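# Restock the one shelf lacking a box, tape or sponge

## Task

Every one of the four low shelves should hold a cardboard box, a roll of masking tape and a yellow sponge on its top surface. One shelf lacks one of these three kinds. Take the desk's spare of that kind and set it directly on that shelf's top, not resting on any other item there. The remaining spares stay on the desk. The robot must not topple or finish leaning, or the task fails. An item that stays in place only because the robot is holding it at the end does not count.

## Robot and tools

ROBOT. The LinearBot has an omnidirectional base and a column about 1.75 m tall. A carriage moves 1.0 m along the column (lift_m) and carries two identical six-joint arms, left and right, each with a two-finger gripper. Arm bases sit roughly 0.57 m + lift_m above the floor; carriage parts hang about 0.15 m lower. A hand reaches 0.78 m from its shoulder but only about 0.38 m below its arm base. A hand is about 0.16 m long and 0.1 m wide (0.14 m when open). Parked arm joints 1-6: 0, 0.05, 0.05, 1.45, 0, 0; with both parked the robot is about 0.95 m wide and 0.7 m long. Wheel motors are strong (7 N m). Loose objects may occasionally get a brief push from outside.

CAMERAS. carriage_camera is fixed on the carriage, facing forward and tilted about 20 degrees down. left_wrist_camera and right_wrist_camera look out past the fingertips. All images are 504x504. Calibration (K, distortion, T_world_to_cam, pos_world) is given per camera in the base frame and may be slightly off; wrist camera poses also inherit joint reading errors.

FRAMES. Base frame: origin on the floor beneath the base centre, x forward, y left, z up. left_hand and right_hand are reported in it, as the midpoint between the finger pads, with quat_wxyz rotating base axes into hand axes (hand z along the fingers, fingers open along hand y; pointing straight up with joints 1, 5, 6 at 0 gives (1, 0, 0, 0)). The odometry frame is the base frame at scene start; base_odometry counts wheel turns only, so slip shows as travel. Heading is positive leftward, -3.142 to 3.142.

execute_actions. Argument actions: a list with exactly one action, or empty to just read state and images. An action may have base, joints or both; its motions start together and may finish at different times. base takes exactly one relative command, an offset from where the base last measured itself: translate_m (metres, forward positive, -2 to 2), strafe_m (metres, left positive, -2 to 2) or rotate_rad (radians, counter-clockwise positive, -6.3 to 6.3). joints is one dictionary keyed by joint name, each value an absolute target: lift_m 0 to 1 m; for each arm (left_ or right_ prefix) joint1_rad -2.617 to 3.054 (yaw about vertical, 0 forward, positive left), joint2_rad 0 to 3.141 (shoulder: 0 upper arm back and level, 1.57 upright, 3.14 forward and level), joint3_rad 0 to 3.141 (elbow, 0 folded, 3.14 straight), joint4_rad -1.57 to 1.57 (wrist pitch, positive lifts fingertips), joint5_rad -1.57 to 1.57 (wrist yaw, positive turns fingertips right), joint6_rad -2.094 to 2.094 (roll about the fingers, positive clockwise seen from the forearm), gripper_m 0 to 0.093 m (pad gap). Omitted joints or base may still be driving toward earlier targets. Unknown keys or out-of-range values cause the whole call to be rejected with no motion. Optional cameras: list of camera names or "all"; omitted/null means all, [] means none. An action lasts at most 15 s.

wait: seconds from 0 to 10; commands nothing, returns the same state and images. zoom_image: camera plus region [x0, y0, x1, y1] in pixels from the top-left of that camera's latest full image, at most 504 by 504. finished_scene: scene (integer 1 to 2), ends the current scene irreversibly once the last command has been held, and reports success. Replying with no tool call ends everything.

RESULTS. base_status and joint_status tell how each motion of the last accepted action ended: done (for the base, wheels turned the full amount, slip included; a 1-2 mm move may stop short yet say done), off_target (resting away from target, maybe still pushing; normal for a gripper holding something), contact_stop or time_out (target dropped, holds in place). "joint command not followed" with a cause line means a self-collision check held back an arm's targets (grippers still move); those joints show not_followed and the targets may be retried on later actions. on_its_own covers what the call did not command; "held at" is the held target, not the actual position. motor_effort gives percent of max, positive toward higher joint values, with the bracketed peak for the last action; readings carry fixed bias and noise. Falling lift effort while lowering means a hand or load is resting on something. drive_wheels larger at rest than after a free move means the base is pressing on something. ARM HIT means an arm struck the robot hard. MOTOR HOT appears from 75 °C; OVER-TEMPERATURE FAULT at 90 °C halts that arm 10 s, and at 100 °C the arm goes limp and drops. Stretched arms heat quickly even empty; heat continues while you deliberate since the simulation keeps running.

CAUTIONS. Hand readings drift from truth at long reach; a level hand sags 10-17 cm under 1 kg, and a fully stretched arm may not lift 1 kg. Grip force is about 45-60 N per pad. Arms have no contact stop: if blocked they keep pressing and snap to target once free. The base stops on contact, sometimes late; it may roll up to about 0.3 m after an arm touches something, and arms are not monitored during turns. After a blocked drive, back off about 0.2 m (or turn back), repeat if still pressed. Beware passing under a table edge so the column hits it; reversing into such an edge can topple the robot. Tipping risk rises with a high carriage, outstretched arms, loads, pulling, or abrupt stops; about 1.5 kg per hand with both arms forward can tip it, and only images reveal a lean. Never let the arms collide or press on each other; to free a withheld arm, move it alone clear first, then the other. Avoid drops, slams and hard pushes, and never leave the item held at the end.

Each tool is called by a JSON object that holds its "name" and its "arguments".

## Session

{"name": "execute_actions", "arguments": {"actions": []}}

Scene clock: 0.00 s.
base_odometry: x=+0.000 y=+0.000 heading=+0.000 (m, m, rad; odometry frame)
base_status: not commanded
joint_positions: lift_m=+0.297 left_joint1_rad=-0.007 left_joint2_rad=+0.056 left_joint3_rad=+0.042 left_joint4_rad=+1.439 left_joint5_rad=-0.006 left_joint6_rad=-0.042 left_gripper_m=+0.094 right_joint1_rad=+0.020 right_joint2_rad=+0.054 right_joint3_rad=+0.026 right_joint4_rad=+1.425 right_joint5_rad=-0.044 right_joint6_rad=-0.047 right_gripper_m=+0.094
joint_status: not commanded
motor_effort: lift_m=+28 drive_wheels=+2 (%)
left_hand: x=+0.3119 y=+0.3381 z=+1.3105 quat_wxyz=(+0.997, -0.004, +0.073, -0.024) (m; base frame)
right_hand: x=+0.3193 y=-0.3290 z=+1.3052 quat_wxyz=(+0.996, -0.025, +0.086, -0.012) (m; base frame)
pictures: carriage_camera, left_wrist_camera, right_wrist_camera
camera_calibration (this result's frames):
carriage_camera: T_world_to_cam=[[-0.015215, -0.998299, -0.0562836, 0.07247], [-0.387308, 0.0577798, -0.920138, 1.25622], [0.921825, 0.0077992, -0.387528, 0.341519], [0, 0, 0, 1]] pos_world=[0.172826, -0.00290108, 1.29233]
left_wrist_camera: T_world_to_cam=[[-0.023085, -0.999502, 0.0214918, 0.326347], [0.700901, -0.0315102, -0.712562, 0.722779], [0.712885, -0.00138594, 0.70128, -1.02032], [0, 0, 0, 1]] pos_world=[0.228309, 0.347545, 1.22354]
right_wrist_camera: T_world_to_cam=[[-0.0627941, -0.997523, 0.0316942, -0.360016], [0.725627, -0.0674356, -0.684775, 0.650879], [0.685217, -0.0200016, 0.728065, -1.04947], [0, 0, 0, 1]] pos_world=[0.224214, -0.336223, 1.2212]
Images, in order (width x height): carriage_camera 504x504, left_wrist_camera 504x504, right_wrist_camera 504x504.

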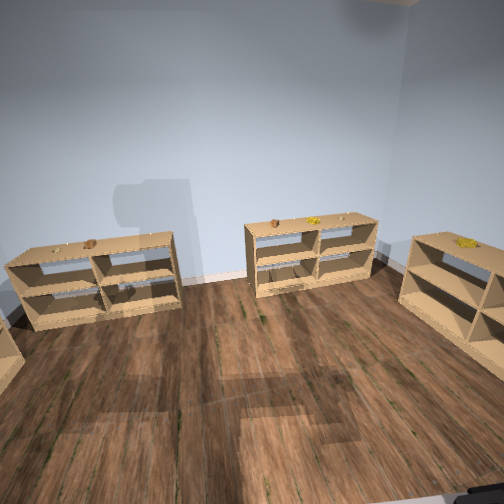

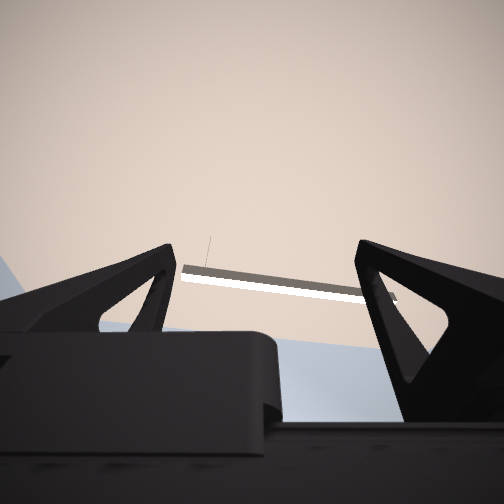

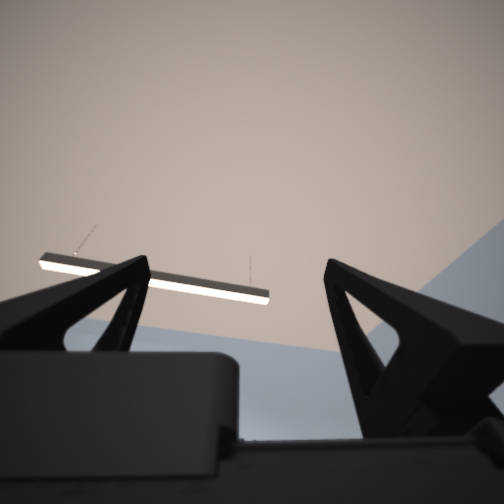

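{"name": "zoom_image", "arguments": {"camera": "carriage_camera", "region": [0, 200, 252, 340]}}

{"name": "zoom_image", "arguments": {"camera": "carriage_camera", "region": [230, 190, 504, 330]}}

Region (0, 200, 252, 340) of carriage_camera's 504x504 image, scaled by 2.000, with more detail than that image has.

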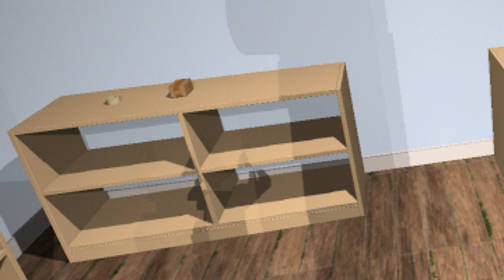

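Region (230, 190, 504, 330) of carriage_camera's 504x504 image, scaled by 1.839, with more detail than that image has; it fills the top 258 rows of this view, and the rest is white.

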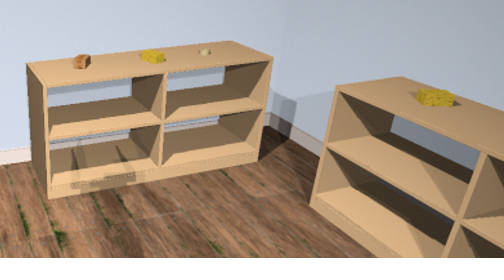

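{"name": "execute_actions", "arguments": {"actions": [{"base":{"rotate_rad":-2.95},"joints":{"lift_m":0.45}}], "cameras": ["carriage_camera"]}}

Scene clock: 4.53 s.
base_odometry: x=+0.000 y=+0.000 heading=-2.950 (m, m, rad; odometry frame)
base_status: done
joint_positions: lift_m=+0.450 left_joint1_rad=-0.007 left_joint2_rad=+0.056 left_joint3_rad=+0.042 left_joint4_rad=+1.435 left_joint5_rad=-0.006 left_joint6_rad=-0.042 left_gripper_m=+0.094 right_joint1_rad=+0.020 right_joint2_rad=+0.054 right_joint3_rad=+0.026 right_joint4_rad=+1.424 right_joint5_rad=-0.043 right_joint6_rad=-0.047 right_gripper_m=+0.094
joint_status: all done
motor_effort: lift_m=+27(33) drive_wheels=+3(12) (%)
left_hand: x=+0.3130 y=+0.3382 z=+1.4635 quat_wxyz=(+0.997, -0.004, +0.075, -0.024) (m; base frame)
right_hand: x=+0.3195 y=-0.3290 z=+1.4582 quat_wxyz=(+0.996, -0.024, +0.086, -0.012) (m; base frame)
pictures: carriage_camera
camera_calibration (this result's frames):
carriage_camera: T_world_to_cam=[[-0.015215, -0.998299, -0.0562836, 0.0810853], [-0.387308, 0.0577798, -0.920138, 1.39707], [0.921825, 0.0077992, -0.387528, 0.400838], [0, 0, 0, 1]] pos_world=[0.172826, -0.00290108, 1.44539]
Images, in order (width x height): carriage_camera 504x504.

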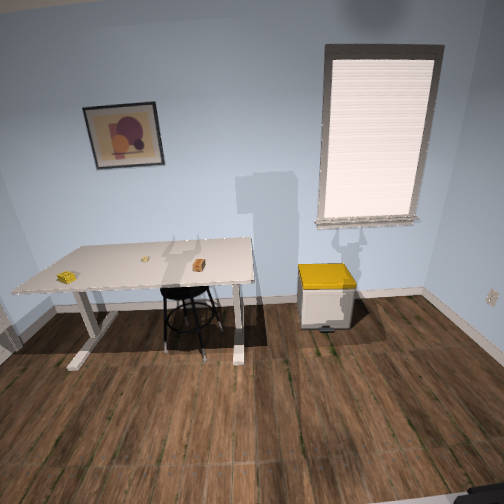

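{"name": "execute_actions", "arguments": {"actions": [{"base":{"strafe_m":0.81},"joints":{"left_joint1_rad":0.14,"left_joint2_rad":2.1,"left_joint3_rad":1.9,"left_joint4_rad":-1.37,"left_joint5_rad":0,"left_joint6_rad":0}}], "cameras": ["carriage_camera"]}}

{"name": "execute_actions", "arguments": {"actions": [{"base":{"translate_m":0.88}}], "cameras": ["carriage_camera","left_wrist_camera"]}}

Scene clock: 8.93 s.
base_odometry: x=+0.154 y=-0.795 heading=-2.950 (m, m, rad; odometry frame)
base_status: done
joint_positions: lift_m=+0.450 left_joint1_rad=+0.136 left_joint2_rad=+2.106 left_joint3_rad=+1.877 left_joint4_rad=-1.368 left_joint5_rad=-0.001 left_joint6_rad=-0.006 left_gripper_m=+0.094 right_joint1_rad=+0.020 right_joint2_rad=+0.054 right_joint3_rad=+0.026 right_joint4_rad=+1.424 right_joint5_rad=-0.043 right_joint6_rad=-0.047 right_gripper_m=+0.094
joint_status: all done
motor_effort: lift_m=+27(28) drive_wheels=-5(14) (%)
left_hand: x=+0.6709 y=+0.3917 z=+1.1331 quat_wxyz=(-0.013, -0.071, +0.997, +0.000) (m; base frame)
right_hand: x=+0.3195 y=-0.3290 z=+1.4582 quat_wxyz=(+0.996, -0.024, +0.086, -0.012) (m; base frame)
pictures: carriage_camera
camera_calibration (this result's frames):
carriage_camera: T_world_to_cam=[[-0.015215, -0.998299, -0.0562836, 0.0810853], [-0.387308, 0.0577798, -0.920138, 1.39707], [0.921825, 0.0077992, -0.387528, 0.400838], [0, 0, 0, 1]] pos_world=[0.172826, -0.00290108, 1.44539]
Images, in order (width x height): carriage_camera 504x504.

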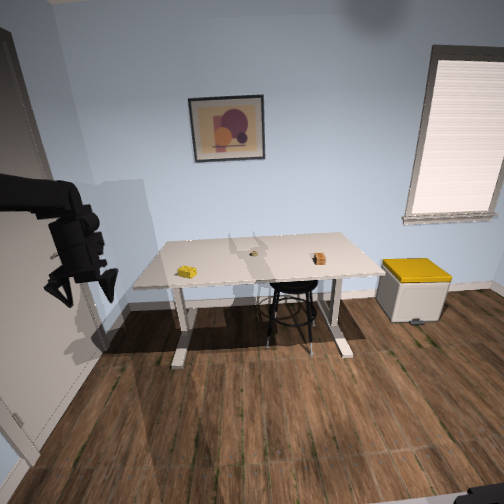

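Scene clock: 12.97 s.
base_odometry: x=-0.710 y=-0.963 heading=-2.950 (m, m, rad; odometry frame)
base_status: done
joint_positions: lift_m=+0.450 left_joint1_rad=+0.136 left_joint2_rad=+2.106 left_joint3_rad=+1.877 left_joint4_rad=-1.369 left_joint5_rad=-0.001 left_joint6_rad=-0.006 left_gripper_m=+0.094 right_joint1_rad=+0.020 right_joint2_rad=+0.054 right_joint3_rad=+0.026 right_joint4_rad=+1.425 right_joint5_rad=-0.043 right_joint6_rad=-0.047 right_gripper_m=+0.094
joint_status: not commanded
motor_effort: lift_m=+29(27) drive_wheels=-4(14) (%)
left_hand: x=+0.6706 y=+0.3917 z=+1.1331 quat_wxyz=(-0.013, -0.071, +0.997, +0.000) (m; base frame)
right_hand: x=+0.3194 y=-0.3290 z=+1.4583 quat_wxyz=(+0.996, -0.024, +0.086, -0.012) (m; base frame)
pictures: carriage_camera, left_wrist_camera
camera_calibration (this result's frames):
carriage_camera: T_world_to_cam=[[-0.015215, -0.998299, -0.0562836, 0.0810853], [-0.387308, 0.0577798, -0.920138, 1.39707], [0.921825, 0.0077992, -0.387528, 0.400838], [0, 0, 0, 1]] pos_world=[0.172826, -0.00290108, 1.44539]
left_wrist_camera: T_world_to_cam=[[0.118941, -0.992805, -0.013868, 0.334207], [-0.774311, -0.101489, 0.624613, -0.151814], [-0.621527, -0.0635537, -0.780811, 1.44708], [0, 0, 0, 1]] pos_world=[0.742095, 0.408362, 1.22935]
Images, in order (width x height): carriage_camera 504x504, left_wrist_camera 504x504.

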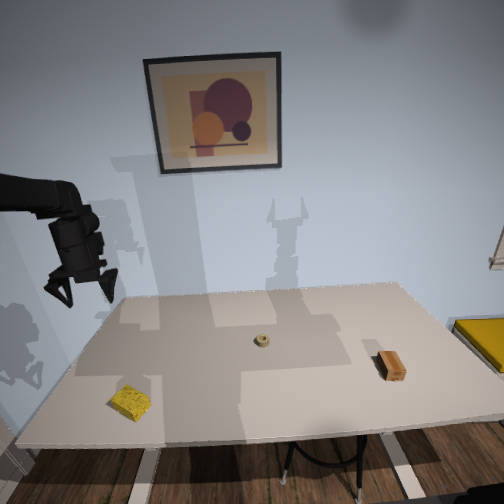

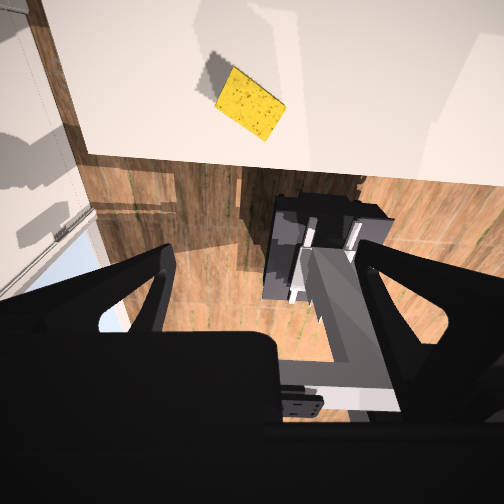

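{"name": "execute_actions", "arguments": {"actions": [{"joints":{"left_joint2_rad":2.17,"left_joint3_rad":1.89,"left_joint4_rad":-1.29,"left_joint1_rad":0.17,"left_joint6_rad":-1.02,"lift_m":0.2}}], "cameras": ["carriage_camera","left_wrist_camera"]}}

Scene clock: 14.80 s.
base_odometry: x=-0.710 y=-0.963 heading=-2.950 (m, m, rad; odometry frame)
base_status: not commanded
joint_positions: lift_m=+0.200 left_joint1_rad=+0.164 left_joint2_rad=+2.177 left_joint3_rad=+1.883 left_joint4_rad=-1.294 left_joint5_rad=-0.001 left_joint6_rad=-1.013 left_gripper_m=+0.094 right_joint1_rad=+0.020 right_joint2_rad=+0.054 right_joint3_rad=+0.026 right_joint4_rad=+1.425 right_joint5_rad=-0.043 right_joint6_rad=-0.047 right_gripper_m=+0.094
joint_status: all done
motor_effort: lift_m=+29(30) drive_wheels=-4(4) (%)
left_hand: x=+0.6864 y=+0.4057 z=+0.8561 quat_wxyz=(-0.008, -0.555, +0.832, +0.004) (m; base frame)
right_hand: x=+0.3194 y=-0.3290 z=+1.2082 quat_wxyz=(+0.996, -0.024, +0.086, -0.012) (m; base frame)
pictures: carriage_camera, left_wrist_camera
camera_calibration (this result's frames):
carriage_camera: T_world_to_cam=[[-0.015215, -0.998299, -0.0562836, 0.0670092], [-0.387308, 0.0577798, -0.920138, 1.16695], [0.921825, 0.0077992, -0.387528, 0.30392], [0, 0, 0, 1]] pos_world=[0.172826, -0.00290108, 1.1953]
left_wrist_camera: T_world_to_cam=[[0.914004, -0.404694, -0.0286202, -0.429316], [-0.3045, -0.730909, 0.610779, -0.0204426], [-0.268097, -0.54954, -0.791283, 1.20502], [0, 0, 0, 1]] pos_world=[0.709234, 0.473521, 0.953707]
Images, in order (width x height): carriage_camera 504x504, left_wrist_camera 504x504.

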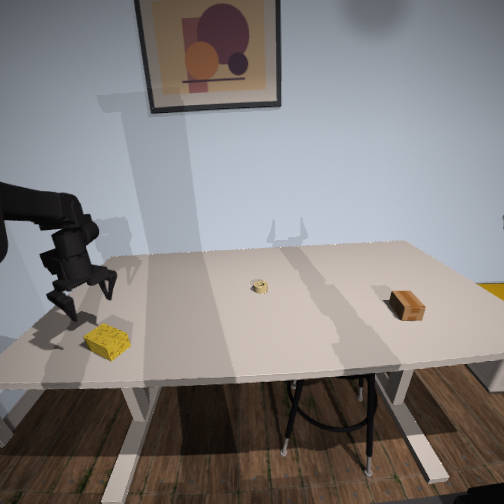

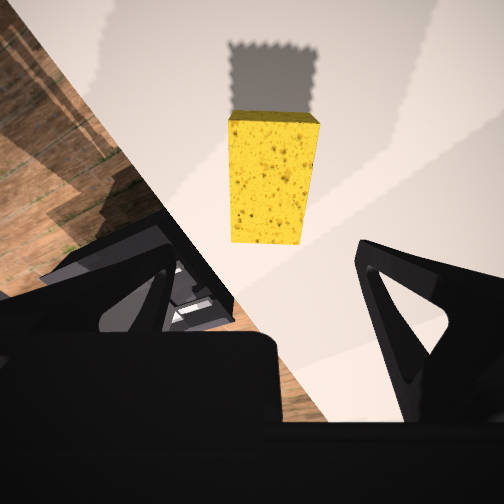

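{"name": "execute_actions", "arguments": {"actions": [{"joints":{"lift_m":0.125}}], "cameras": ["carriage_camera","left_wrist_camera"]}}

Scene clock: 15.87 s.
base_odometry: x=-0.710 y=-0.963 heading=-2.950 (m, m, rad; odometry frame)
base_status: not commanded
joint_positions: lift_m=+0.125 left_joint1_rad=+0.164 left_joint2_rad=+2.177 left_joint3_rad=+1.883 left_joint4_rad=-1.292 left_joint5_rad=-0.001 left_joint6_rad=-1.013 left_gripper_m=+0.094 right_joint1_rad=+0.020 right_joint2_rad=+0.054 right_joint3_rad=+0.026 right_joint4_rad=+1.425 right_joint5_rad=-0.043 right_joint6_rad=-0.047 right_gripper_m=+0.094
joint_status: all done
motor_effort: lift_m=+30(33) drive_wheels=-4(4) (%)
left_hand: x=+0.6868 y=+0.4057 z=+0.7811 quat_wxyz=(-0.007, -0.555, +0.832, +0.004) (m; base frame)
right_hand: x=+0.3194 y=-0.3290 z=+1.1332 quat_wxyz=(+0.996, -0.024, +0.086, -0.012) (m; base frame)
pictures: carriage_camera, left_wrist_camera
camera_calibration (this result's frames):
carriage_camera: T_world_to_cam=[[-0.015215, -0.998299, -0.0562836, 0.0627877], [-0.387308, 0.0577798, -0.920138, 1.09793], [0.921825, 0.0077992, -0.387528, 0.274854], [0, 0, 0, 1]] pos_world=[0.172826, -0.00290108, 1.1203]
left_wrist_camera: T_world_to_cam=[[0.914046, -0.404687, -0.0273449, -0.432805], [-0.305419, -0.731061, 0.610138, 0.0267233], [-0.266906, -0.549343, -0.791823, 1.14532], [0, 0, 0, 1]] pos_world=[0.709457, 0.473558, 0.878748]
Images, in order (width x height): carriage_camera 504x504, left_wrist_camera 504x504.

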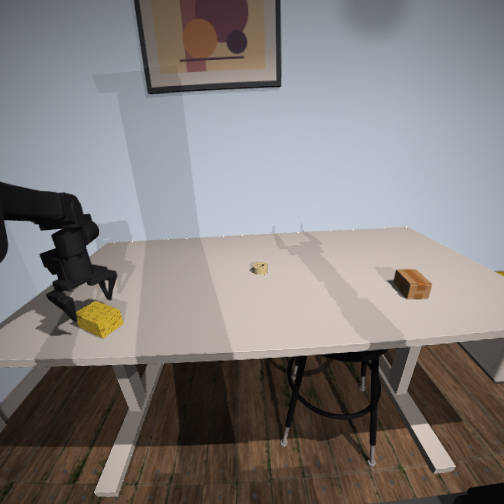

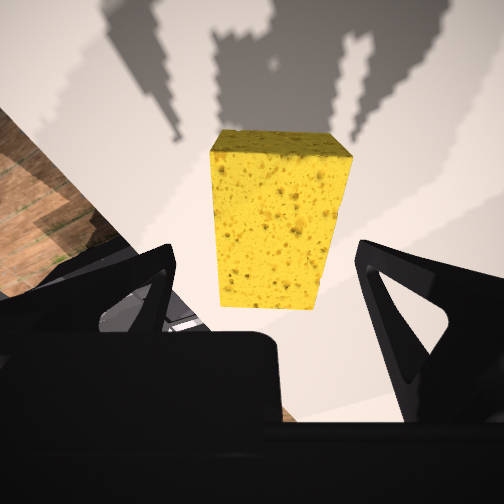

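{"name": "execute_actions", "arguments": {"actions": [{"joints":{"lift_m":0.094}}], "cameras": ["carriage_camera","left_wrist_camera"]}}

{"name": "execute_actions", "arguments": {"actions": [{"joints":{"left_gripper_m":0.045}}], "cameras": ["left_wrist_camera"]}}

Scene clock: 16.63 s.
base_odometry: x=-0.710 y=-0.963 heading=-2.950 (m, m, rad; odometry frame)
base_status: not commanded
joint_positions: lift_m=+0.094 left_joint1_rad=+0.164 left_joint2_rad=+2.178 left_joint3_rad=+1.883 left_joint4_rad=-1.292 left_joint5_rad=-0.001 left_joint6_rad=-1.013 left_gripper_m=+0.094 right_joint1_rad=+0.020 right_joint2_rad=+0.054 right_joint3_rad=+0.026 right_joint4_rad=+1.425 right_joint5_rad=-0.043 right_joint6_rad=-0.047 right_gripper_m=+0.094
joint_status: all done
motor_effort: lift_m=+30(30) drive_wheels=-4(4) (%)
left_hand: x=+0.6869 y=+0.4057 z=+0.7496 quat_wxyz=(-0.008, -0.555, +0.832, +0.004) (m; base frame)
right_hand: x=+0.3194 y=-0.3290 z=+1.1021 quat_wxyz=(+0.996, -0.024, +0.086, -0.012) (m; base frame)
pictures: carriage_camera, left_wrist_camera
camera_calibration (this result's frames):
carriage_camera: T_world_to_cam=[[-0.015215, -0.998299, -0.0562836, 0.0610415], [-0.387308, 0.0577798, -0.920138, 1.06938], [0.921825, 0.0077992, -0.387528, 0.26283], [0, 0, 0, 1]] pos_world=[0.172826, -0.00290108, 1.08927]
left_wrist_camera: T_world_to_cam=[[0.914036, -0.404689, -0.0276637, -0.433534], [-0.305189, -0.731023, 0.610299, 0.0456979], [-0.267204, -0.549392, -0.791688, 1.12056], [0, 0, 0, 1]] pos_world=[0.70963, 0.473587, 0.847251]
Images, in order (width x height): carriage_camera 504x504, left_wrist_camera 504x504.

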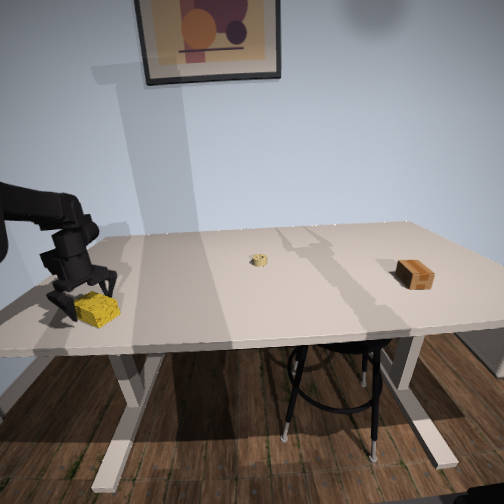

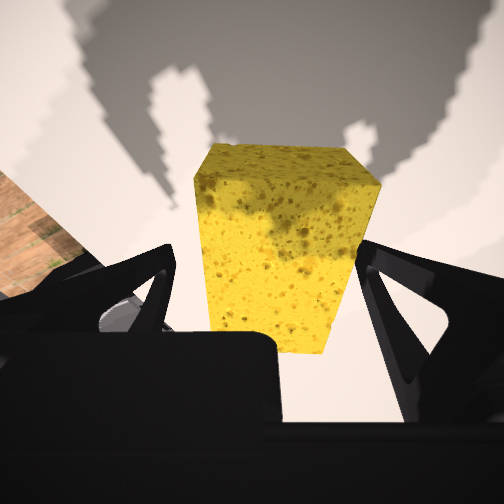

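Scene clock: 17.23 s.
base_odometry: x=-0.710 y=-0.963 heading=-2.950 (m, m, rad; odometry frame)
base_status: not commanded
joint_positions: lift_m=+0.094 left_joint1_rad=+0.164 left_joint2_rad=+2.178 left_joint3_rad=+1.883 left_joint4_rad=-1.292 left_joint5_rad=-0.001 left_joint6_rad=-1.013 left_gripper_m=+0.059 right_joint1_rad=+0.020 right_joint2_rad=+0.054 right_joint3_rad=+0.026 right_joint4_rad=+1.425 right_joint5_rad=-0.043 right_joint6_rad=-0.047 right_gripper_m=+0.094
joint_status: left_gripper_m off_target (ended at +0.059, target +0.045)
motor_effort: lift_m=+29(29) drive_wheels=-4(4) (%)
left_hand: x=+0.6869 y=+0.4057 z=+0.7496 quat_wxyz=(-0.008, -0.555, +0.832, +0.004) (m; base frame)
right_hand: x=+0.3194 y=-0.3290 z=+1.1021 quat_wxyz=(+0.996, -0.024, +0.086, -0.012) (m; base frame)
pictures: left_wrist_camera
camera_calibration (this result's frames):
left_wrist_camera: T_world_to_cam=[[0.914036, -0.404689, -0.0276637, -0.433534], [-0.305189, -0.731023, 0.610299, 0.0456979], [-0.267204, -0.549392, -0.791688, 1.12056], [0, 0, 0, 1]] pos_world=[0.70963, 0.473587, 0.847251]
Images, in order (width x height): left_wrist_camera 504x504.

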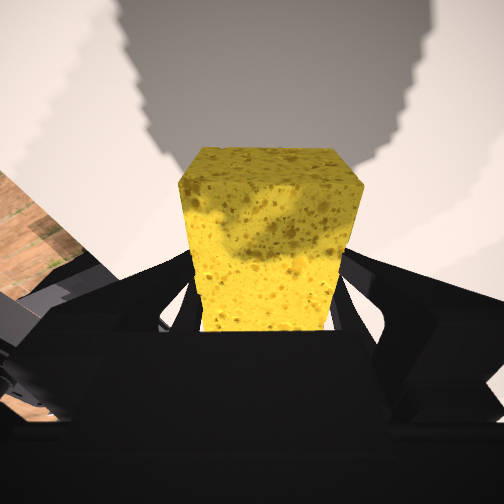

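{"name": "execute_actions", "arguments": {"actions": [{"joints":{"lift_m":0.3,"left_gripper_m":0.045}}], "cameras": ["carriage_camera","left_wrist_camera"]}}

{"name": "execute_actions", "arguments": {"actions": [{"base":{"translate_m":-1.0},"joints":{"left_gripper_m":0.045}}], "cameras": ["carriage_camera"]}}

{"name": "execute_actions", "arguments": {"actions": [{"base":{"rotate_rad":3.14},"joints":{"left_gripper_m":0.045}}], "cameras": ["carriage_camera"]}}

Scene clock: 19.00 s.
base_odometry: x=-0.710 y=-0.963 heading=-2.950 (m, m, rad; odometry frame)
base_status: not commanded
joint_positions: lift_m=+0.300 left_joint1_rad=+0.164 left_joint2_rad=+2.174 left_joint3_rad=+1.883 left_joint4_rad=-1.291 left_joint5_rad=-0.001 left_joint6_rad=-1.013 left_gripper_m=+0.059 right_joint1_rad=+0.020 right_joint2_rad=+0.054 right_joint3_rad=+0.026 right_joint4_rad=+1.425 right_joint5_rad=-0.043 right_joint6_rad=-0.047 right_gripper_m=+0.094
joint_status: left_gripper_m off_target (ended at +0.059, target +0.045); the others done
motor_effort: lift_m=+27(30) drive_wheels=+4(4) (%)
left_hand: x=+0.6872 y=+0.4058 z=+0.9577 quat_wxyz=(-0.005, -0.555, +0.832, +0.003) (m; base frame)
right_hand: x=+0.3194 y=-0.3290 z=+1.3082 quat_wxyz=(+0.996, -0.024, +0.086, -0.012) (m; base frame)
pictures: carriage_camera, left_wrist_camera
camera_calibration (this result's frames):
carriage_camera: T_world_to_cam=[[-0.015215, -0.998299, -0.0562836, 0.0726407], [-0.387308, 0.0577798, -0.920138, 1.25901], [0.921825, 0.0077992, -0.387528, 0.342694], [0, 0, 0, 1]] pos_world=[0.172826, -0.00290108, 1.29536]
left_wrist_camera: T_world_to_cam=[[0.91417, -0.404667, -0.0231999, -0.432408], [-0.308399, -0.731554, 0.608045, -0.0765745], [-0.263027, -0.548702, -0.793564, 1.28403], [0, 0, 0, 1]] pos_world=[0.709414, 0.473551, 1.05549]
Images, in order (width x height): carriage_camera 504x504, left_wrist_camera 504x504.

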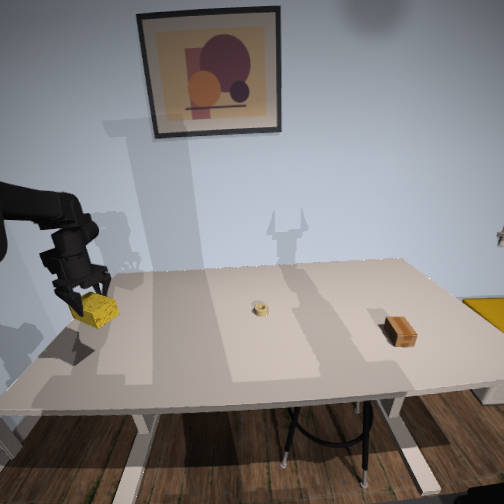

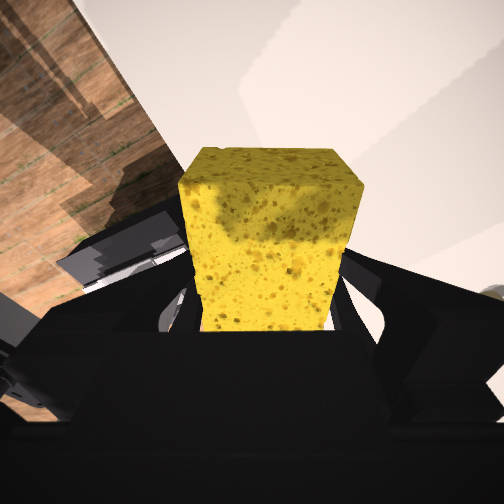

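Scene clock: 23.27 s.
base_odometry: x=+0.272 y=-0.772 heading=-2.949 (m, m, rad; odometry frame)
base_status: done
joint_positions: lift_m=+0.300 left_joint1_rad=+0.164 left_joint2_rad=+2.174 left_joint3_rad=+1.883 left_joint4_rad=-1.289 left_joint5_rad=+0.000 left_joint6_rad=-1.013 left_gripper_m=+0.059 right_joint1_rad=+0.020 right_joint2_rad=+0.054 right_joint3_rad=+0.026 right_joint4_rad=+1.424 right_joint5_rad=-0.044 right_joint6_rad=-0.047 right_gripper_m=+0.094
joint_status: left_gripper_m off_target (ended at +0.059, target +0.045)
motor_effort: lift_m=+28(28) drive_wheels=-5(22) (%)
left_hand: x=+0.6879 y=+0.4060 z=+0.9577 quat_wxyz=(-0.004, -0.555, +0.832, +0.002) (m; base frame)
right_hand: x=+0.3195 y=-0.3290 z=+1.3082 quat_wxyz=(+0.996, -0.025, +0.086, -0.012) (m; base frame)
pictures: carriage_camera
camera_calibration (this result's frames):
carriage_camera: T_world_to_cam=[[-0.015215, -0.998299, -0.0562836, 0.0726407], [-0.387308, 0.0577798, -0.920138, 1.25901], [0.921825, 0.0077992, -0.387528, 0.342694], [0, 0, 0, 1]] pos_world=[0.172826, -0.00290108, 1.29536]
Images, in order (width x height): carriage_camera 504x504.

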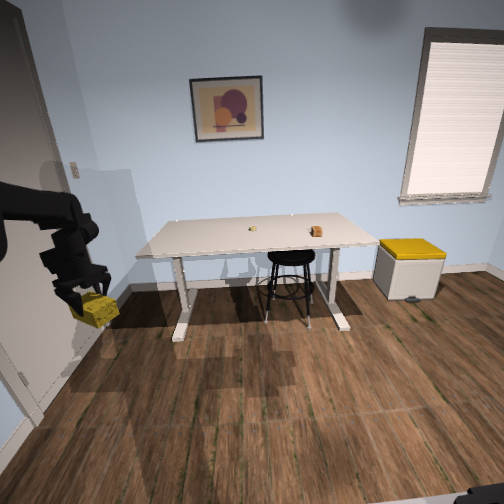

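Scene clock: 27.53 s.
base_odometry: x=+0.271 y=-0.772 heading=+0.191 (m, m, rad; odometry frame)
base_status: done
joint_positions: lift_m=+0.300 left_joint1_rad=+0.180 left_joint2_rad=+2.174 left_joint3_rad=+1.883 left_joint4_rad=-1.284 left_joint5_rad=-0.002 left_joint6_rad=-1.013 left_gripper_m=+0.059 right_joint1_rad=+0.020 right_joint2_rad=+0.054 right_joint3_rad=+0.026 right_joint4_rad=+1.423 right_joint5_rad=-0.044 right_joint6_rad=-0.047 right_gripper_m=+0.094
joint_status: left_gripper_m off_target (ended at +0.059, target +0.045)
motor_effort: lift_m=+30(27) drive_wheels=+4(15) (%)
left_hand: x=+0.6878 y=+0.4131 z=+0.9577 quat_wxyz=(-0.001, -0.562, +0.827, +0.002) (m; base frame)
right_hand: x=+0.3198 y=-0.3290 z=+1.3081 quat_wxyz=(+0.996, -0.025, +0.087, -0.012) (m; base frame)
pictures: carriage_camera
camera_calibration (this result's frames):
carriage_camera: T_world_to_cam=[[-0.015215, -0.998299, -0.0562836, 0.0726407], [-0.387308, 0.0577798, -0.920138, 1.25901], [0.921825, 0.0077992, -0.387528, 0.342694], [0, 0, 0, 1]] pos_world=[0.172826, -0.00290108, 1.29536]
Images, in order (width x height): carriage_camera 504x504.

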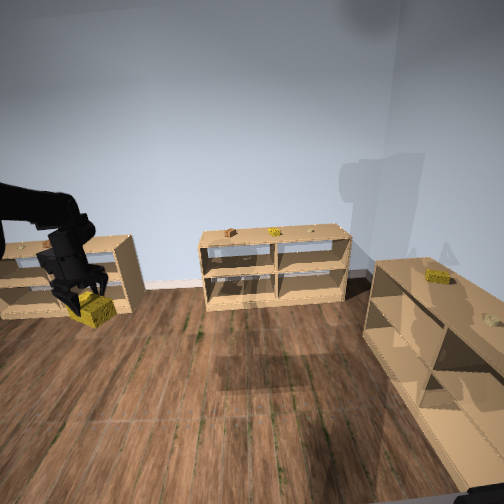

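{"name": "execute_actions", "arguments": {"actions": [{"base":{"strafe_m":1.0},"joints":{"left_gripper_m":0.045}}], "cameras": []}}

{"name": "execute_actions", "arguments": {"actions": [{"base":{"translate_m":1.25}}], "cameras": ["carriage_camera"]}}

Scene clock: 32.00 s.
base_odometry: x=+0.081 y=+0.210 heading=+0.191 (m, m, rad; odometry frame)
base_status: done
joint_positions: lift_m=+0.300 left_joint1_rad=+0.176 left_joint2_rad=+2.174 left_joint3_rad=+1.883 left_joint4_rad=-1.284 left_joint5_rad=-0.002 left_joint6_rad=-1.013 left_gripper_m=+0.059 right_joint1_rad=+0.020 right_joint2_rad=+0.054 right_joint3_rad=+0.026 right_joint4_rad=+1.423 right_joint5_rad=-0.044 right_joint6_rad=-0.047 right_gripper_m=+0.094
joint_status: left_gripper_m off_target (ended at +0.059, target +0.045)
motor_effort: lift_m=+27(26) drive_wheels=-5(15) (%)
left_hand: x=+0.6880 y=+0.4114 z=+0.9577 quat_wxyz=(-0.002, -0.560, +0.828, +0.002) (m; base frame)
right_hand: x=+0.3198 y=-0.3290 z=+1.3081 quat_wxyz=(+0.996, -0.025, +0.087, -0.012) (m; base frame)
pictures: none
No camera images: the call's "cameras" was empty. Leave "cameras" out to get every camera's image.

Scene clock: 36.80 s.
base_odometry: x=+1.308 y=+0.448 heading=+0.192 (m, m, rad; odometry frame)
base_status: done
joint_positions: lift_m=+0.300 left_joint1_rad=+0.176 left_joint2_rad=+2.174 left_joint3_rad=+1.883 left_joint4_rad=-1.287 left_joint5_rad=-0.002 left_joint6_rad=-1.013 left_gripper_m=+0.059 right_joint1_rad=+0.020 right_joint2_rad=+0.054 right_joint3_rad=+0.026 right_joint4_rad=+1.423 right_joint5_rad=-0.044 right_joint6_rad=-0.047 right_gripper_m=+0.094
joint_status: not commanded
motor_effort: lift_m=+29(28) drive_wheels=-5(13) (%)
left_hand: x=+0.6873 y=+0.4113 z=+0.9577 quat_wxyz=(-0.003, -0.560, +0.828, +0.002) (m; base frame)
right_hand: x=+0.3198 y=-0.3290 z=+1.3081 quat_wxyz=(+0.996, -0.025, +0.087, -0.012) (m; base frame)
pictures: carriage_camera
camera_calibration (this result's frames):
carriage_camera: T_world_to_cam=[[-0.015215, -0.998299, -0.0562836, 0.0726407], [-0.387308, 0.0577798, -0.920138, 1.25901], [0.921825, 0.0077992, -0.387528, 0.342694], [0, 0, 0, 1]] pos_world=[0.172826, -0.00290108, 1.29536]
Images, in order (width x height): carriage_camera 504x504.

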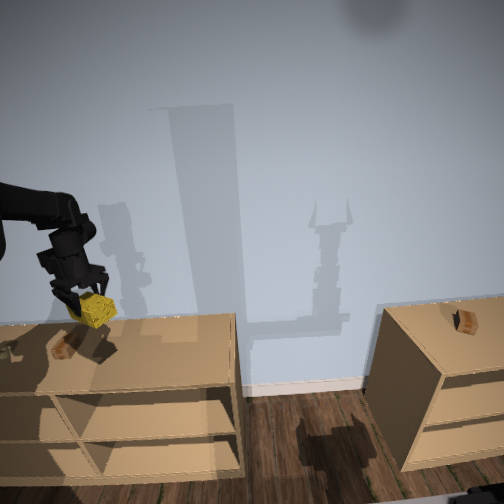

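{"name": "execute_actions", "arguments": {"actions": [{"base":{"translate_m":0.17},"joints":{"left_joint1_rad":0.14,"left_joint2_rad":2.5,"left_joint3_rad":1.9,"left_joint4_rad":-0.97,"left_gripper_m":0.045}}], "cameras": ["carriage_camera","left_wrist_camera"]}}

Scene clock: 38.97 s.
base_odometry: x=+1.475 y=+0.481 heading=+0.192 (m, m, rad; odometry frame)
base_status: done
joint_positions: lift_m=+0.300 left_joint1_rad=+0.146 left_joint2_rad=+2.515 left_joint3_rad=+1.893 left_joint4_rad=-0.975 left_joint5_rad=-0.002 left_joint6_rad=-1.013 left_gripper_m=+0.059 right_joint1_rad=+0.020 right_joint2_rad=+0.054 right_joint3_rad=+0.026 right_joint4_rad=+1.423 right_joint5_rad=-0.044 right_joint6_rad=-0.047 right_gripper_m=+0.094
joint_status: left_gripper_m off_target (ended at +0.059, target +0.045); the others done
motor_effort: lift_m=+28(28) drive_wheels=-4(12) (%)
left_hand: x=+0.7305 y=+0.4048 z=+0.8138 quat_wxyz=(-0.012, -0.548, +0.837, +0.007) (m; base frame)
right_hand: x=+0.3197 y=-0.3290 z=+1.3081 quat_wxyz=(+0.996, -0.025, +0.087, -0.012) (m; base frame)
pictures: carriage_camera, left_wrist_camera
camera_calibration (this result's frames):
carriage_camera: T_world_to_cam=[[-0.015215, -0.998299, -0.0562836, 0.0726404], [-0.387308, 0.0577798, -0.920138, 1.25901], [0.921825, 0.0077992, -0.387528, 0.342692], [0, 0, 0, 1]] pos_world=[0.172826, -0.00290108, 1.29535]
left_wrist_camera: T_world_to_cam=[[0.906457, -0.420693, -0.036793, -0.452465], [-0.311853, -0.72559, 0.613406, 0.0192828], [-0.284752, -0.544552, -0.78891, 1.19108], [0, 0, 0, 1]] pos_world=[0.755318, 0.47225, 0.911183]
Images, in order (width x height): carriage_camera 504x504, left_wrist_camera 504x504.

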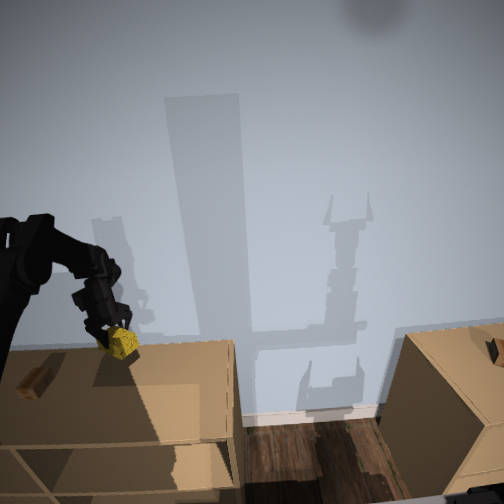

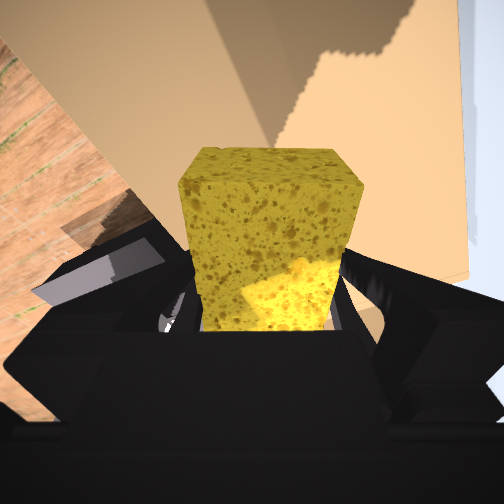

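{"name": "execute_actions", "arguments": {"actions": [{"joints":{"lift_m":0.13,"left_gripper_m":0.045}}], "cameras": ["carriage_camera","left_wrist_camera"]}}

{"name": "zoom_image", "arguments": {"camera": "carriage_camera", "region": [60, 280, 200, 400]}}

Scene clock: 40.33 s.
base_odometry: x=+1.475 y=+0.481 heading=+0.192 (m, m, rad; odometry frame)
base_status: not commanded
joint_positions: lift_m=+0.130 left_joint1_rad=+0.146 left_joint2_rad=+2.510 left_joint3_rad=+1.893 left_joint4_rad=-0.972 left_joint5_rad=-0.002 left_joint6_rad=-1.013 left_gripper_m=+0.059 right_joint1_rad=+0.020 right_joint2_rad=+0.054 right_joint3_rad=+0.026 right_joint4_rad=+1.423 right_joint5_rad=-0.044 right_joint6_rad=-0.047 right_gripper_m=+0.094
joint_status: left_gripper_m off_target (ended at +0.059, target +0.045); the others done
motor_effort: lift_m=+30(27) drive_wheels=-4(4) (%)
left_hand: x=+0.7319 y=+0.4050 z=+0.6457 quat_wxyz=(-0.008, -0.548, +0.837, +0.005) (m; base frame)
right_hand: x=+0.3197 y=-0.3290 z=+1.1380 quat_wxyz=(+0.996, -0.025, +0.087, -0.012) (m; base frame)
pictures: carriage_camera, left_wrist_camera
camera_calibration (this result's frames):
carriage_camera: T_world_to_cam=[[-0.015215, -0.998299, -0.0562836, 0.0630661], [-0.387308, 0.0577798, -0.920138, 1.10248], [0.921825, 0.0077992, -0.387528, 0.276771], [0, 0, 0, 1]] pos_world=[0.172826, -0.00290108, 1.12524]
left_wrist_camera: T_world_to_cam=[[0.906699, -0.420657, -0.0307354, -0.464006], [-0.316241, -0.726235, 0.610389, 0.128438], [-0.279086, -0.543719, -0.791505, 1.0562], [0, 0, 0, 1]] pos_world=[0.756101, 0.472365, 0.743331]
Images, in order (width x height): carriage_camera 504x504, left_wrist_camera 504x504.

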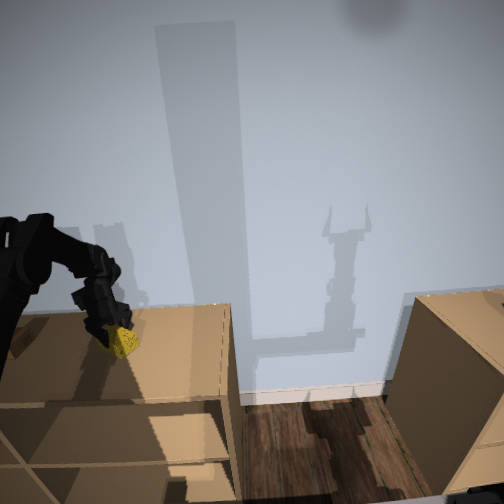

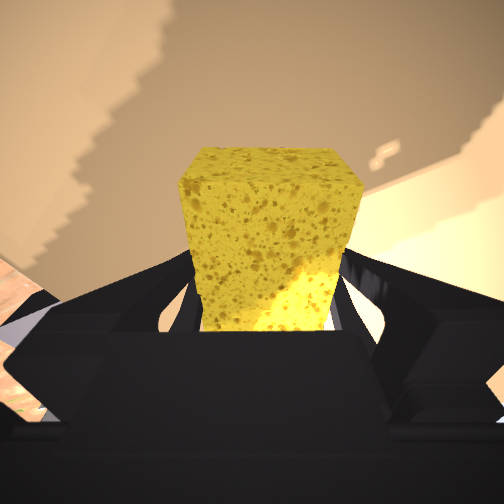

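Region (60, 280, 200, 400) of carriage_camera's 504x504 image, scaled by 3.600, with more detail than that image has; it fills the top 432 rows of this view, and the rest is white.

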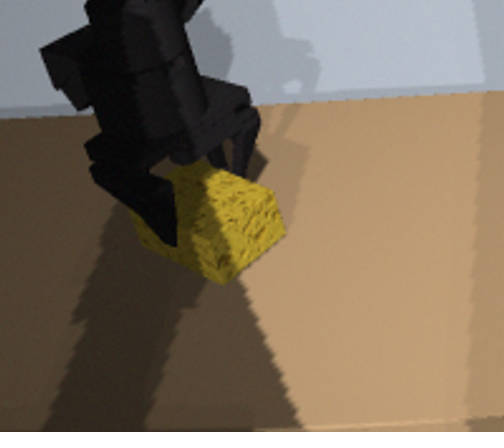

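Lower a bit more to confirm contact.

{"name": "execute_actions", "arguments": {"actions": [{"joints":{"lift_m":0.12,"left_gripper_m":0.045}}], "cameras": []}}

Scene clock: 40.83 s.
base_odometry: x=+1.475 y=+0.481 heading=+0.192 (m, m, rad; odometry frame)
base_status: not commanded
joint_positions: lift_m=+0.120 left_joint1_rad=+0.146 left_joint2_rad=+2.501 left_joint3_rad=+1.893 left_joint4_rad=-0.974 left_joint5_rad=-0.002 left_joint6_rad=-1.013 left_gripper_m=+0.059 right_joint1_rad=+0.020 right_joint2_rad=+0.054 right_joint3_rad=+0.026 right_joint4_rad=+1.424 right_joint5_rad=-0.044 right_joint6_rad=-0.047 right_gripper_m=+0.094
joint_status: left_gripper_m off_target (ended at +0.059, target +0.045); the others done
motor_effort: lift_m=+28(30) drive_wheels=+3(5) (%)
left_hand: x=+0.7334 y=+0.4052 z=+0.6400 quat_wxyz=(-0.005, -0.548, +0.837, +0.003) (m; base frame)
right_hand: x=+0.3196 y=-0.3290 z=+1.1282 quat_wxyz=(+0.996, -0.025, +0.087, -0.012) (m; base frame)
pictures: none
No camera images: the call's "cameras" was empty. Leave "cameras" out to get every camera's image.

{"name": "execute_actions", "arguments": {"actions": [{"joints":{"left_gripper_m":0.093}}], "cameras": ["left_wrist_camera"]}}

{"name": "execute_actions", "arguments": {"actions": [{"joints":{"lift_m":0.3}}], "cameras": ["carriage_camera","left_wrist_camera"]}}

Scene clock: 41.53 s.
base_odometry: x=+1.475 y=+0.481 heading=+0.192 (m, m, rad; odometry frame)
base_status: not commanded
joint_positions: lift_m=+0.120 left_joint1_rad=+0.146 left_joint2_rad=+2.501 left_joint3_rad=+1.893 left_joint4_rad=-0.974 left_joint5_rad=-0.002 left_joint6_rad=-1.013 left_gripper_m=+0.093 right_joint1_rad=+0.020 right_joint2_rad=+0.054 right_joint3_rad=+0.026 right_joint4_rad=+1.424 right_joint5_rad=-0.044 right_joint6_rad=-0.047 right_gripper_m=+0.094
joint_status: all done
motor_effort: lift_m=+28(27) drive_wheels=+3(3) (%)
left_hand: x=+0.7335 y=+0.4052 z=+0.6400 quat_wxyz=(-0.005, -0.548, +0.837, +0.003) (m; base frame)
right_hand: x=+0.3196 y=-0.3290 z=+1.1282 quat_wxyz=(+0.996, -0.025, +0.087, -0.012) (m; base frame)
pictures: left_wrist_camera
camera_calibration (this result's frames):
left_wrist_camera: T_world_to_cam=[[0.906928, -0.420629, -0.0235103, -0.470305], [-0.321325, -0.72675, 0.607111, 0.138516], [-0.272455, -0.543052, -0.794269, 1.04889], [0, 0, 0, 1]] pos_world=[0.756816, 0.472442, 0.737945]
Images, in order (width x height): left_wrist_camera 504x504.

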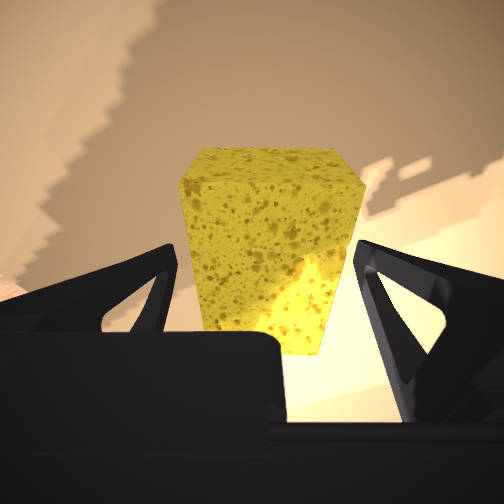

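Scene clock: 42.80 s.
base_odometry: x=+1.475 y=+0.481 heading=+0.192 (m, m, rad; odometry frame)
base_status: not commanded
joint_positions: lift_m=+0.300 left_joint1_rad=+0.146 left_joint2_rad=+2.502 left_joint3_rad=+1.893 left_joint4_rad=-0.971 left_joint5_rad=-0.002 left_joint6_rad=-1.013 left_gripper_m=+0.093 right_joint1_rad=+0.020 right_joint2_rad=+0.054 right_joint3_rad=+0.026 right_joint4_rad=+1.424 right_joint5_rad=-0.044 right_joint6_rad=-0.047 right_gripper_m=+0.094
joint_status: all done
motor_effort: lift_m=+27(32) drive_wheels=-3(4) (%)
left_hand: x=+0.7340 y=+0.4053 z=+0.8199 quat_wxyz=(-0.004, -0.548, +0.837, +0.003) (m; base frame)
right_hand: x=+0.3196 y=-0.3290 z=+1.3082 quat_wxyz=(+0.996, -0.025, +0.087, -0.012) (m; base frame)
pictures: carriage_camera, left_wrist_camera
camera_calibration (this result's frames):
carriage_camera: T_world_to_cam=[[-0.015215, -0.998299, -0.0562836, 0.0726413], [-0.387308, 0.0577798, -0.920138, 1.25902], [0.921825, 0.0077992, -0.387528, 0.342699], [0, 0, 0, 1]] pos_world=[0.172826, -0.00290108, 1.29537]
left_wrist_camera: T_world_to_cam=[[0.906979, -0.420621, -0.0215966, -0.468179], [-0.322699, -0.726952, 0.60614, 0.0314735], [-0.270655, -0.542787, -0.795064, 1.19115], [0, 0, 0, 1]] pos_world=[0.757176, 0.472495, 0.917853]
Images, in order (width x height): carriage_camera 504x504, left_wrist_camera 504x504.

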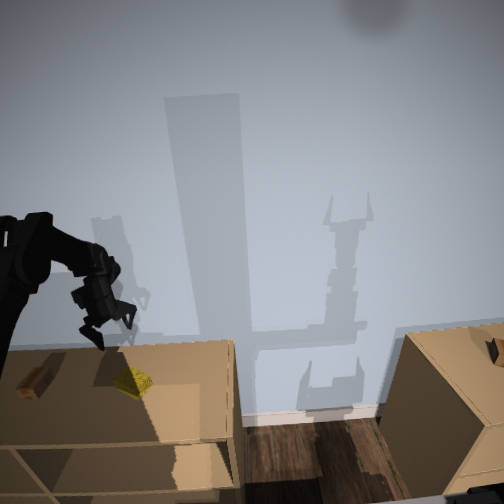

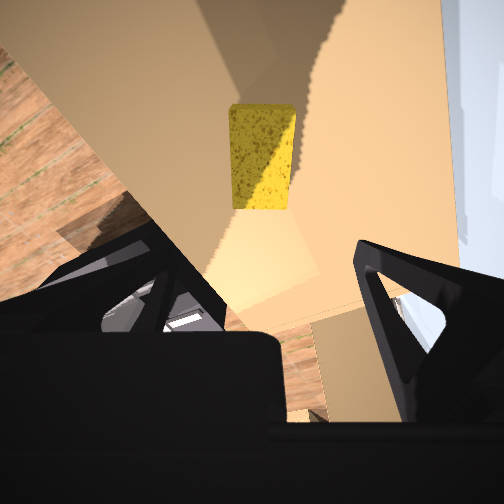

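{"name": "finished_scene", "arguments": {"scene": 2}}

The scene is finished: the task was done.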